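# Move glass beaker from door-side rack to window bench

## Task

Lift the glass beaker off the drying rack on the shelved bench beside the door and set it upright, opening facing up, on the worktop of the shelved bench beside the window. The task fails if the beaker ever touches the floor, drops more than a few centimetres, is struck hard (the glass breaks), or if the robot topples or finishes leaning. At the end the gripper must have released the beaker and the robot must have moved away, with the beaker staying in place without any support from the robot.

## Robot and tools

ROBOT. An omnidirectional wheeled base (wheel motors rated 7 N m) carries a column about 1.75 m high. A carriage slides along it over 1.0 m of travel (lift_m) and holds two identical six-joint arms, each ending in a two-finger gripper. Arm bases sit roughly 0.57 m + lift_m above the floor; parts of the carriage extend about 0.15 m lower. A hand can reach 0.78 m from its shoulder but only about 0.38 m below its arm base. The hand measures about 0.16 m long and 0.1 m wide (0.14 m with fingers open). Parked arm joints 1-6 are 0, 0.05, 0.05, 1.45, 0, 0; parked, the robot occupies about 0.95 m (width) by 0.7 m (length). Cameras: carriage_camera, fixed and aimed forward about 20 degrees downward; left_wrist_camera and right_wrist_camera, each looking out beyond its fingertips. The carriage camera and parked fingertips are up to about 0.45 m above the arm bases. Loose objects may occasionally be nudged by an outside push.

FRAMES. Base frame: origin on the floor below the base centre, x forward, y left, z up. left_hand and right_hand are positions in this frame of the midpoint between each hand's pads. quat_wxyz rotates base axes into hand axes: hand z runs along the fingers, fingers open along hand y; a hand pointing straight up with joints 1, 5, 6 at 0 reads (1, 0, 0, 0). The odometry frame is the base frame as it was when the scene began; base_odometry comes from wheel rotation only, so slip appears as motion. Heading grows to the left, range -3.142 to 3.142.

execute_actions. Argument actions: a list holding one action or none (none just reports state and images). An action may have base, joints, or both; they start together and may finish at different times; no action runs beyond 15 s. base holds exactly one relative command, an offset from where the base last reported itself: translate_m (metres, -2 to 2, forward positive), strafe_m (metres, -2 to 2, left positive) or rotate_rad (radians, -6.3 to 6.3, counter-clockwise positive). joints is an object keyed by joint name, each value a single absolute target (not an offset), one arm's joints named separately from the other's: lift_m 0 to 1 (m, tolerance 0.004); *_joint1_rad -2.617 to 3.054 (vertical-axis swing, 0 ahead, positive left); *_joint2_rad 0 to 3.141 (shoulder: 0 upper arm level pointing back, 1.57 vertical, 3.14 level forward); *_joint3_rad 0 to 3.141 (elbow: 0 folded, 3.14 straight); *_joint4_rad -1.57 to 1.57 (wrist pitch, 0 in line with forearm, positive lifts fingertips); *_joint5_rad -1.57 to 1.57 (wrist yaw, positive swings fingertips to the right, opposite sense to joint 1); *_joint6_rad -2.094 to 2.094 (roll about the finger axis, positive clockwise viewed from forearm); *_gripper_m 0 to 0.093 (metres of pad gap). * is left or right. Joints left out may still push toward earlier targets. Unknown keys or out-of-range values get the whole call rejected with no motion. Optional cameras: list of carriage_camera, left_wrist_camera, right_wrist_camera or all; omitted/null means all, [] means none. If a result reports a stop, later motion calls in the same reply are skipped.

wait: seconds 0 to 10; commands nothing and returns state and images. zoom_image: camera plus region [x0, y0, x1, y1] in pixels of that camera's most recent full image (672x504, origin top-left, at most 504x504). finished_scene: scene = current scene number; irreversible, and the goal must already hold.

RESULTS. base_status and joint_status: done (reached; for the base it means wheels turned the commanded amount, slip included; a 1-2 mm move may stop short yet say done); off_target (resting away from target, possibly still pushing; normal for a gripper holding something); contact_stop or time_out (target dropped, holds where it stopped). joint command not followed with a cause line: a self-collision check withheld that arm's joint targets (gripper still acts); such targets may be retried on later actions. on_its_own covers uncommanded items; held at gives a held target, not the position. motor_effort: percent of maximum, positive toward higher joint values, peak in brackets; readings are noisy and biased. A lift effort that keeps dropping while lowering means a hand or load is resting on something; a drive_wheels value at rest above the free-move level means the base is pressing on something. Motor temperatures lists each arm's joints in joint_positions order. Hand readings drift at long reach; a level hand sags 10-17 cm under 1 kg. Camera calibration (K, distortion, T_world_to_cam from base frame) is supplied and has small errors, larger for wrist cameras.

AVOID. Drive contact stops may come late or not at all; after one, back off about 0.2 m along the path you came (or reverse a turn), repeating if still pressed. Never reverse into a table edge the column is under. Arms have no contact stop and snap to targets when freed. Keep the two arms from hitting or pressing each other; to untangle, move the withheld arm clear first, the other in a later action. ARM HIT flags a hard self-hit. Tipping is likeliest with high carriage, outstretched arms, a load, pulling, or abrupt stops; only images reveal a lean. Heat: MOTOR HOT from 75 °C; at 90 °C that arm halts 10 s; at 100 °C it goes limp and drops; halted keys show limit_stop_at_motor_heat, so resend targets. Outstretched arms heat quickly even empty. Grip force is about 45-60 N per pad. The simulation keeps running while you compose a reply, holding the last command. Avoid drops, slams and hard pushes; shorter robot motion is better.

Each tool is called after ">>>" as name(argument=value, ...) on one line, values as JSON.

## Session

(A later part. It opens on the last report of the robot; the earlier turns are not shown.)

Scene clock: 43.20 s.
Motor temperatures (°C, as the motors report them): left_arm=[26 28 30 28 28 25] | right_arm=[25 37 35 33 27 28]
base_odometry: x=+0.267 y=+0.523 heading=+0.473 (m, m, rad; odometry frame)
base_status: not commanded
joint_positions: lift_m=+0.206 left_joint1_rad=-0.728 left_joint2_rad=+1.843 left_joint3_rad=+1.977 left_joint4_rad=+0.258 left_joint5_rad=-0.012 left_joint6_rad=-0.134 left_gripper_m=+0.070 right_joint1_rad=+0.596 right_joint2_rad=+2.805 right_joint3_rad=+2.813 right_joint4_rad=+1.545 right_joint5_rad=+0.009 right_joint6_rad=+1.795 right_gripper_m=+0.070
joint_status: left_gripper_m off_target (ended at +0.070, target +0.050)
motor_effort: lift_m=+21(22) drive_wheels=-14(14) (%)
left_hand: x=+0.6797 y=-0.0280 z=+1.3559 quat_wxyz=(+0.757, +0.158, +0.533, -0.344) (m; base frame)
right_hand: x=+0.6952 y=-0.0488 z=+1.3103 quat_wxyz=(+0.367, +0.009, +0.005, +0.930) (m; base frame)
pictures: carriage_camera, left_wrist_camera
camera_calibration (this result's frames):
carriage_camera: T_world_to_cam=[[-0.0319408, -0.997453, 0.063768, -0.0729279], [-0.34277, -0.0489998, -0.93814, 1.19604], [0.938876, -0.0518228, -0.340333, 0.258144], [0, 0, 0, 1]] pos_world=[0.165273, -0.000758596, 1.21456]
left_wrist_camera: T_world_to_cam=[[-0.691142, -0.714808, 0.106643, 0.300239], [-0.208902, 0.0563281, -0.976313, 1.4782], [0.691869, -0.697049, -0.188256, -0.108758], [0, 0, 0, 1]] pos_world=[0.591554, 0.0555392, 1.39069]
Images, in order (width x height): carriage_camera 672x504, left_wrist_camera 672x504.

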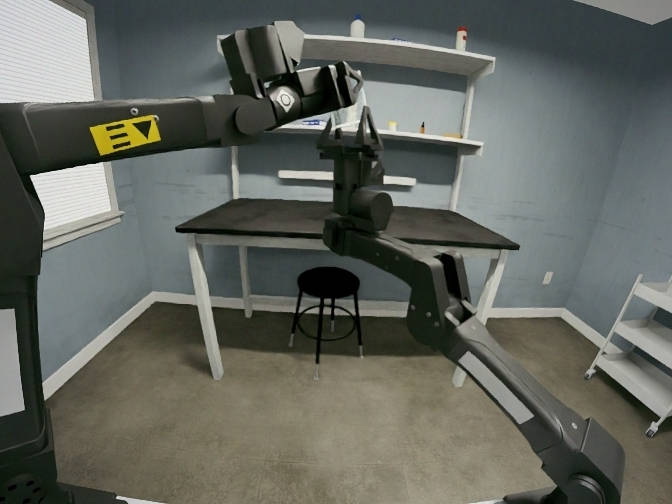

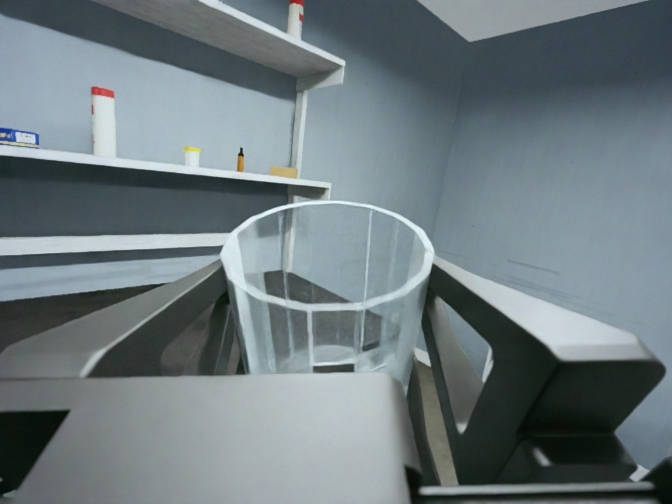

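>>> execute_actions(actions=[{"joints":{"right_gripper_m":0.093}}], cameras=[])

>>> execute_actions(actions=[{"joints":{"left_joint3_rad":2.27}}], cameras=[])

>>> execute_actions(actions=[{"joints":{"left_joint1_rad":-0.1,"right_joint1_rad":0}}], cameras=[])

>>> execute_actions(actions=[{"base":{"translate_m":0.5},"joints":{"right_joint2_rad":0.05,"right_joint3_rad":0.05,"right_joint4_rad":1.45,"right_joint6_rad":0,"left_joint2_rad":1.9,"left_joint3_rad":1.32,"left_joint4_rad":0.68,"left_joint6_rad":0}}], cameras=["carriage_camera","left_wrist_camera"])

Scene clock: 44.87 s.
Motor temperatures (°C, as the motors report them): left_arm=[26 29 30 29 28 25] | right_arm=[25 38 35 33 27 28]
base_odometry: x=+0.267 y=+0.523 heading=+0.473 (m, m, rad; odometry frame)
base_status: not commanded
joint_positions: lift_m=+0.206 left_joint1_rad=-0.728 left_joint2_rad=+1.843 left_joint3_rad=+1.977 left_joint4_rad=+0.251 left_joint5_rad=-0.012 left_joint6_rad=-0.135 left_gripper_m=+0.070 right_joint1_rad=+0.596 right_joint2_rad=+2.805 right_joint3_rad=+2.813 right_joint4_rad=+1.545 right_joint5_rad=+0.009 right_joint6_rad=+1.796 right_gripper_m=+0.093
joint_status: all done
motor_effort: lift_m=+21(22) drive_wheels=-13(13) (%)
left_hand: x=+0.6801 y=-0.0284 z=+1.3544 quat_wxyz=(+0.755, +0.159, +0.536, -0.344) (m; base frame)
right_hand: x=+0.6952 y=-0.0488 z=+1.3103 quat_wxyz=(+0.366, +0.009, +0.005, +0.930) (m; base frame)
pictures: none
No camera images: the call's "cameras" was empty. Leave "cameras" out to get every camera's image.

Scene clock: 45.87 s.
Motor temperatures (°C, as the motors report them): left_arm=[26 29 30 29 28 25] | right_arm=[25 39 35 33 27 28]
base_odometry: x=+0.267 y=+0.523 heading=+0.473 (m, m, rad; odometry frame)
base_status: not commanded
joint_positions: lift_m=+0.206 left_joint1_rad=-0.728 left_joint2_rad=+1.832 left_joint3_rad=+2.255 left_joint4_rad=+0.252 left_joint5_rad=-0.012 left_joint6_rad=-0.135 left_gripper_m=+0.070 right_joint1_rad=+0.596 right_joint2_rad=+2.805 right_joint3_rad=+2.813 right_joint4_rad=+1.545 right_joint5_rad=+0.009 right_joint6_rad=+1.796 right_gripper_m=+0.093
joint_status: all done
motor_effort: lift_m=+22(22) drive_wheels=-13(14) (%)
left_hand: x=+0.6241 y=+0.0215 z=+1.4797 quat_wxyz=(+0.820, +0.121, +0.416, -0.375) (m; base frame)
right_hand: x=+0.6952 y=-0.0488 z=+1.3103 quat_wxyz=(+0.366, +0.009, +0.005, +0.930) (m; base frame)
pictures: none
No camera images: the call's "cameras" was empty. Leave "cameras" out to get every camera's image.

Scene clock: 47.20 s.
Motor temperatures (°C, as the motors report them): left_arm=[26 29 31 29 28 25] | right_arm=[25 39 35 32 27 28]
base_odometry: x=+0.267 y=+0.523 heading=+0.473 (m, m, rad; odometry frame)
base_status: not commanded
joint_positions: lift_m=+0.206 left_joint1_rad=-0.101 left_joint2_rad=+1.832 left_joint3_rad=+2.255 left_joint4_rad=+0.245 left_joint5_rad=-0.011 left_joint6_rad=-0.135 left_gripper_m=+0.070 right_joint1_rad=-0.004 right_joint2_rad=+2.805 right_joint3_rad=+2.813 right_joint4_rad=+1.545 right_joint5_rad=+0.012 right_joint6_rad=+1.796 right_gripper_m=+0.093
joint_status: all done
motor_effort: lift_m=+22(22) drive_wheels=-13(14) (%)
left_hand: x=+0.7429 y=+0.2921 z=+1.4784 quat_wxyz=(+0.894, -0.012, +0.436, -0.103) (m; base frame)
right_hand: x=+0.7837 y=-0.3427 z=+1.3103 quat_wxyz=(+0.625, +0.011, +0.001, +0.781) (m; base frame)
pictures: none
No camera images: the call's "cameras" was empty. Leave "cameras" out to get every camera's image.

Scene clock: 50.30 s.
Motor temperatures (°C, as the motors report them): left_arm=[26 30 31 30 28 25] | right_arm=[25 39 35 32 27 28]
base_odometry: x=+0.713 y=+0.750 heading=+0.471 (m, m, rad; odometry frame)
base_status: done
joint_positions: lift_m=+0.206 left_joint1_rad=-0.101 left_joint2_rad=+1.918 left_joint3_rad=+1.322 left_joint4_rad=+0.645 left_joint5_rad=-0.010 left_joint6_rad=-0.005 left_gripper_m=+0.070 right_joint1_rad=-0.002 right_joint2_rad=+0.068 right_joint3_rad=+0.065 right_joint4_rad=+1.452 right_joint5_rad=+0.012 right_joint6_rad=+0.005 right_gripper_m=+0.093
joint_status: all done
motor_effort: lift_m=+21(21) drive_wheels=-15(28) (%)
left_hand: x=+0.8545 y=+0.2806 z=+1.0879 quat_wxyz=(+0.723, +0.030, +0.689, -0.035) (m; base frame)
right_hand: x=+0.2970 y=-0.3405 z=+1.2369 quat_wxyz=(+0.998, +0.006, +0.061, +0.001) (m; base frame)
pictures: carriage_camera, left_wrist_camera
camera_calibration (this result's frames):
carriage_camera: T_world_to_cam=[[-0.0319408, -0.997453, 0.063768, -0.0729279], [-0.34277, -0.0489998, -0.93814, 1.19604], [0.938876, -0.0518228, -0.340333, 0.258144], [0, 0, 0, 1]] pos_world=[0.165273, -0.000758596, 1.21456]
left_wrist_camera: T_world_to_cam=[[-0.0982813, -0.99504, -0.0153991, 0.37504], [-0.508002, 0.06347, -0.859014, 1.36165], [0.855731, -0.0766023, -0.51172, -0.0272606], [0, 0, 0, 1]] pos_world=[0.751909, 0.284667, 1.1615]
Images, in order (width x height): carriage_camera 672x504, left_wrist_camera 672x504.

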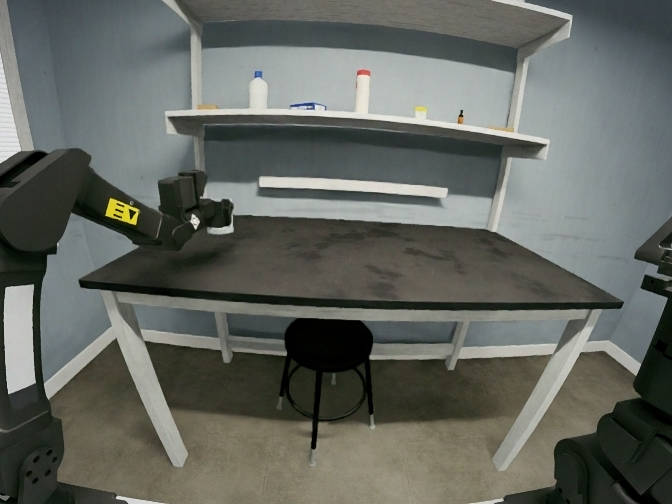

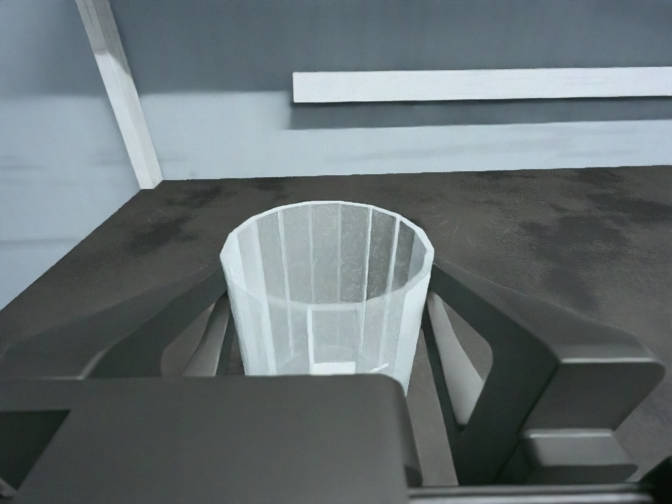

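>>> execute_actions(actions=[{"joints":{"lift_m":0.135}}], cameras=[])

>>> execute_actions(actions=[{"joints":{"lift_m":0.12}}], cameras=[])

>>> execute_actions(actions=[{"joints":{"lift_m":0.107}}], cameras=["carriage_camera"])

>>> zoom_image(camera="carriage_camera", region=[120,160,280,280])

Scene clock: 52.40 s.
Motor temperatures (°C, as the motors report them): left_arm=[26 30 31 30 28 25] | right_arm=[25 39 35 32 27 28]
base_odometry: x=+0.713 y=+0.750 heading=+0.471 (m, m, rad; odometry frame)
base_status: not commanded
joint_positions: lift_m=+0.135 left_joint1_rad=-0.101 left_joint2_rad=+1.917 left_joint3_rad=+1.322 left_joint4_rad=+0.642 left_joint5_rad=-0.010 left_joint6_rad=-0.005 left_gripper_m=+0.070 right_joint1_rad=-0.002 right_joint2_rad=+0.068 right_joint3_rad=+0.065 right_joint4_rad=+1.452 right_joint5_rad=+0.010 right_joint6_rad=+0.005 right_gripper_m=+0.093
joint_status: all done
motor_effort: lift_m=+22(21) drive_wheels=-15(16) (%)
left_hand: x=+0.8543 y=+0.2806 z=+1.0172 quat_wxyz=(+0.723, +0.030, +0.689, -0.035) (m; base frame)
right_hand: x=+0.2970 y=-0.3403 z=+1.1659 quat_wxyz=(+0.998, +0.005, +0.061, +0.001) (m; base frame)
pictures: none
No camera images: the call's "cameras" was empty. Leave "cameras" out to get every camera's image.

Scene clock: 52.93 s.
Motor temperatures (°C, as the motors report them): left_arm=[26 31 31 30 28 25] | right_arm=[25 38 35 32 27 28]
base_odometry: x=+0.713 y=+0.750 heading=+0.471 (m, m, rad; odometry frame)
base_status: not commanded
joint_positions: lift_m=+0.120 left_joint1_rad=-0.101 left_joint2_rad=+1.917 left_joint3_rad=+1.322 left_joint4_rad=+0.646 left_joint5_rad=-0.010 left_joint6_rad=-0.005 left_gripper_m=+0.070 right_joint1_rad=-0.002 right_joint2_rad=+0.067 right_joint3_rad=+0.065 right_joint4_rad=+1.452 right_joint5_rad=+0.010 right_joint6_rad=+0.005 right_gripper_m=+0.093
joint_status: all done
motor_effort: lift_m=+21(22) drive_wheels=-14(15) (%)
left_hand: x=+0.8543 y=+0.2806 z=+1.0030 quat_wxyz=(+0.724, +0.030, +0.688, -0.035) (m; base frame)
right_hand: x=+0.2968 y=-0.3403 z=+1.1509 quat_wxyz=(+0.998, +0.005, +0.060, +0.001) (m; base frame)
pictures: none
No camera images: the call's "cameras" was empty. Leave "cameras" out to get every camera's image.

Scene clock: 53.43 s.
Motor temperatures (°C, as the motors report them): left_arm=[26 31 31 31 28 25] | right_arm=[25 38 35 32 27 28]
base_odometry: x=+0.713 y=+0.750 heading=+0.471 (m, m, rad; odometry frame)
base_status: not commanded
joint_positions: lift_m=+0.107 left_joint1_rad=-0.101 left_joint2_rad=+1.913 left_joint3_rad=+1.322 left_joint4_rad=+0.665 left_joint5_rad=-0.010 left_joint6_rad=-0.007 left_gripper_m=+0.070 right_joint1_rad=-0.002 right_joint2_rad=+0.067 right_joint3_rad=+0.065 right_joint4_rad=+1.452 right_joint5_rad=+0.010 right_joint6_rad=+0.005 right_gripper_m=+0.093
joint_status: all done
motor_effort: lift_m=+21(23) drive_wheels=-14(15) (%)
left_hand: x=+0.8532 y=+0.2807 z=+0.9971 quat_wxyz=(+0.732, +0.028, +0.680, -0.036) (m; base frame)
right_hand: x=+0.2968 y=-0.3403 z=+1.1379 quat_wxyz=(+0.998, +0.005, +0.060, +0.001) (m; base frame)
pictures: carriage_camera
camera_calibration (this result's frames):
carriage_camera: T_world_to_cam=[[-0.0319408, -0.997453, 0.063768, -0.0666165], [-0.34277, -0.0489998, -0.93814, 1.10319], [0.938876, -0.0518228, -0.340333, 0.22446], [0, 0, 0, 1]] pos_world=[0.165273, -0.000758596, 1.11559]
Images, in order (width x height): carriage_camera 672x504.

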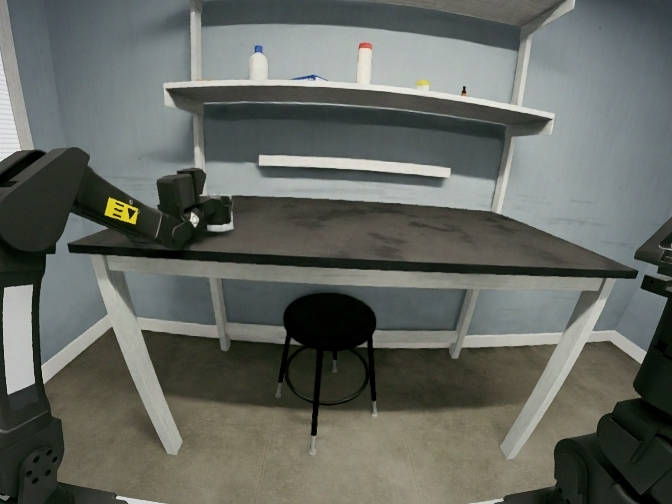

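Region (120, 160, 280, 280) of carriage_camera's 672x504 image, scaled by 3.150, with more detail than that image has; it fills the top 378 rows of this view, and the rest is white.

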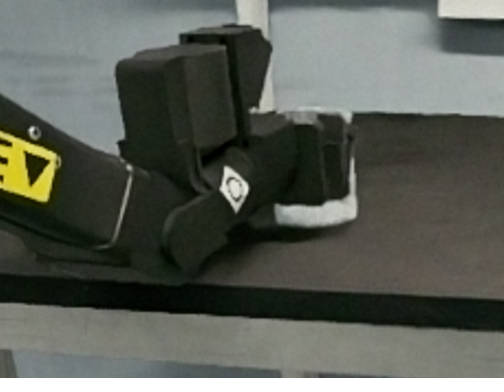

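>>> execute_actions(actions=[{"joints":{"left_gripper_m":0.093}}], cameras=["left_wrist_camera"])

>>> execute_actions(actions=[{"base":{"translate_m":-0.35}}], cameras=["left_wrist_camera","carriage_camera"])

Scene clock: 54.63 s.
Motor temperatures (°C, as the motors report them): left_arm=[26 31 31 31 28 25] | right_arm=[25 38 35 32 27 28]
base_odometry: x=+0.713 y=+0.750 heading=+0.471 (m, m, rad; odometry frame)
base_status: not commanded
joint_positions: lift_m=+0.107 left_joint1_rad=-0.101 left_joint2_rad=+1.913 left_joint3_rad=+1.322 left_joint4_rad=+0.665 left_joint5_rad=-0.010 left_joint6_rad=-0.006 left_gripper_m=+0.093 right_joint1_rad=-0.002 right_joint2_rad=+0.067 right_joint3_rad=+0.065 right_joint4_rad=+1.452 right_joint5_rad=+0.010 right_joint6_rad=+0.005 right_gripper_m=+0.093
joint_status: all done
motor_effort: lift_m=+21(21) drive_wheels=-14(14) (%)
left_hand: x=+0.8532 y=+0.2807 z=+0.9971 quat_wxyz=(+0.732, +0.029, +0.680, -0.036) (m; base frame)
right_hand: x=+0.2968 y=-0.3403 z=+1.1379 quat_wxyz=(+0.998, +0.005, +0.060, +0.001) (m; base frame)
pictures: left_wrist_camera
camera_calibration (this result's frames):
left_wrist_camera: T_world_to_cam=[[-0.0980001, -0.995091, -0.0138095, 0.371833], [-0.485777, 0.0599426, -0.872025, 1.27795], [0.868572, -0.0787502, -0.489266, -0.105424], [0, 0, 0, 1]] pos_world=[0.748807, 0.285102, 1.06796]
Images, in order (width x height): left_wrist_camera 672x504.

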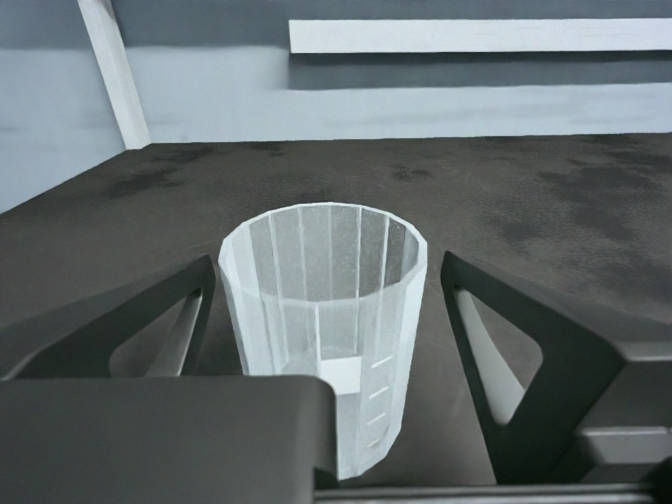

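Scene clock: 57.37 s.
Motor temperatures (°C, as the motors report them): left_arm=[26 32 31 31 28 25] | right_arm=[25 37 35 32 27 28]
base_odometry: x=+0.401 y=+0.591 heading=+0.471 (m, m, rad; odometry frame)
base_status: done
joint_positions: lift_m=+0.107 left_joint1_rad=-0.101 left_joint2_rad=+1.913 left_joint3_rad=+1.322 left_joint4_rad=+0.671 left_joint5_rad=-0.010 left_joint6_rad=-0.005 left_gripper_m=+0.093 right_joint1_rad=-0.002 right_joint2_rad=+0.067 right_joint3_rad=+0.065 right_joint4_rad=+1.450 right_joint5_rad=+0.009 right_joint6_rad=+0.005 right_gripper_m=+0.093
joint_status: not commanded
motor_effort: lift_m=+22(21) drive_wheels=-5(34) (%)
left_hand: x=+0.8531 y=+0.2806 z=+0.9984 quat_wxyz=(+0.734, +0.029, +0.678, -0.036) (m; base frame)
right_hand: x=+0.2973 y=-0.3401 z=+1.1378 quat_wxyz=(+0.998, +0.005, +0.061, +0.001) (m; base frame)
pictures: carriage_camera, left_wrist_camera
camera_calibration (this result's frames):
carriage_camera: T_world_to_cam=[[-0.0319408, -0.997453, 0.063768, -0.0666165], [-0.34277, -0.0489998, -0.93814, 1.10319], [0.938876, -0.0518228, -0.340333, 0.22446], [0, 0, 0, 1]] pos_world=[0.165273, -0.000758596, 1.11559]
left_wrist_camera: T_world_to_cam=[[-0.0982434, -0.995056, -0.0145857, 0.372759], [-0.481054, 0.0603154, -0.874614, 1.2775], [0.871169, -0.0789085, -0.484601, -0.111523], [0, 0, 0, 1]] pos_world=[0.748322, 0.285063, 1.06871]
Images, in order (width x height): carriage_camera 672x504, left_wrist_camera 672x504.

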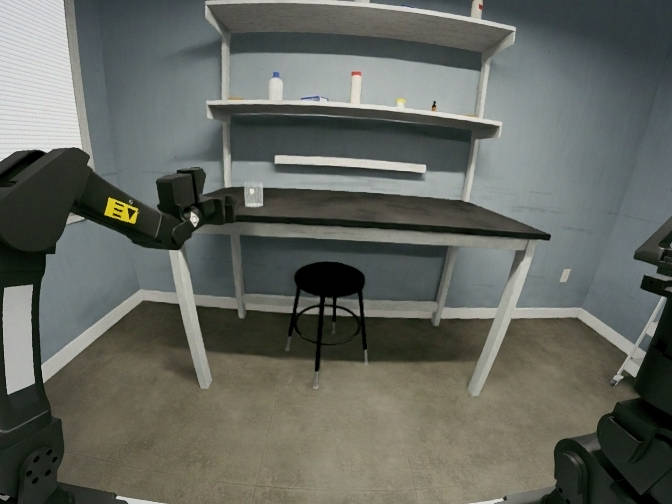

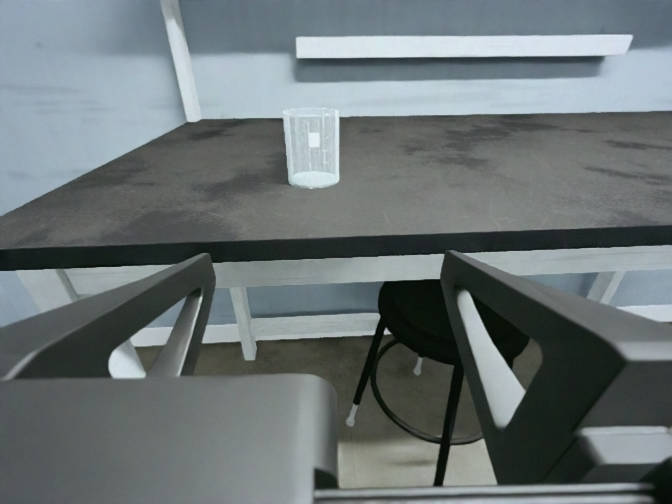

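>>> finished_scene(scene=2)

The scene is finished: the task was done.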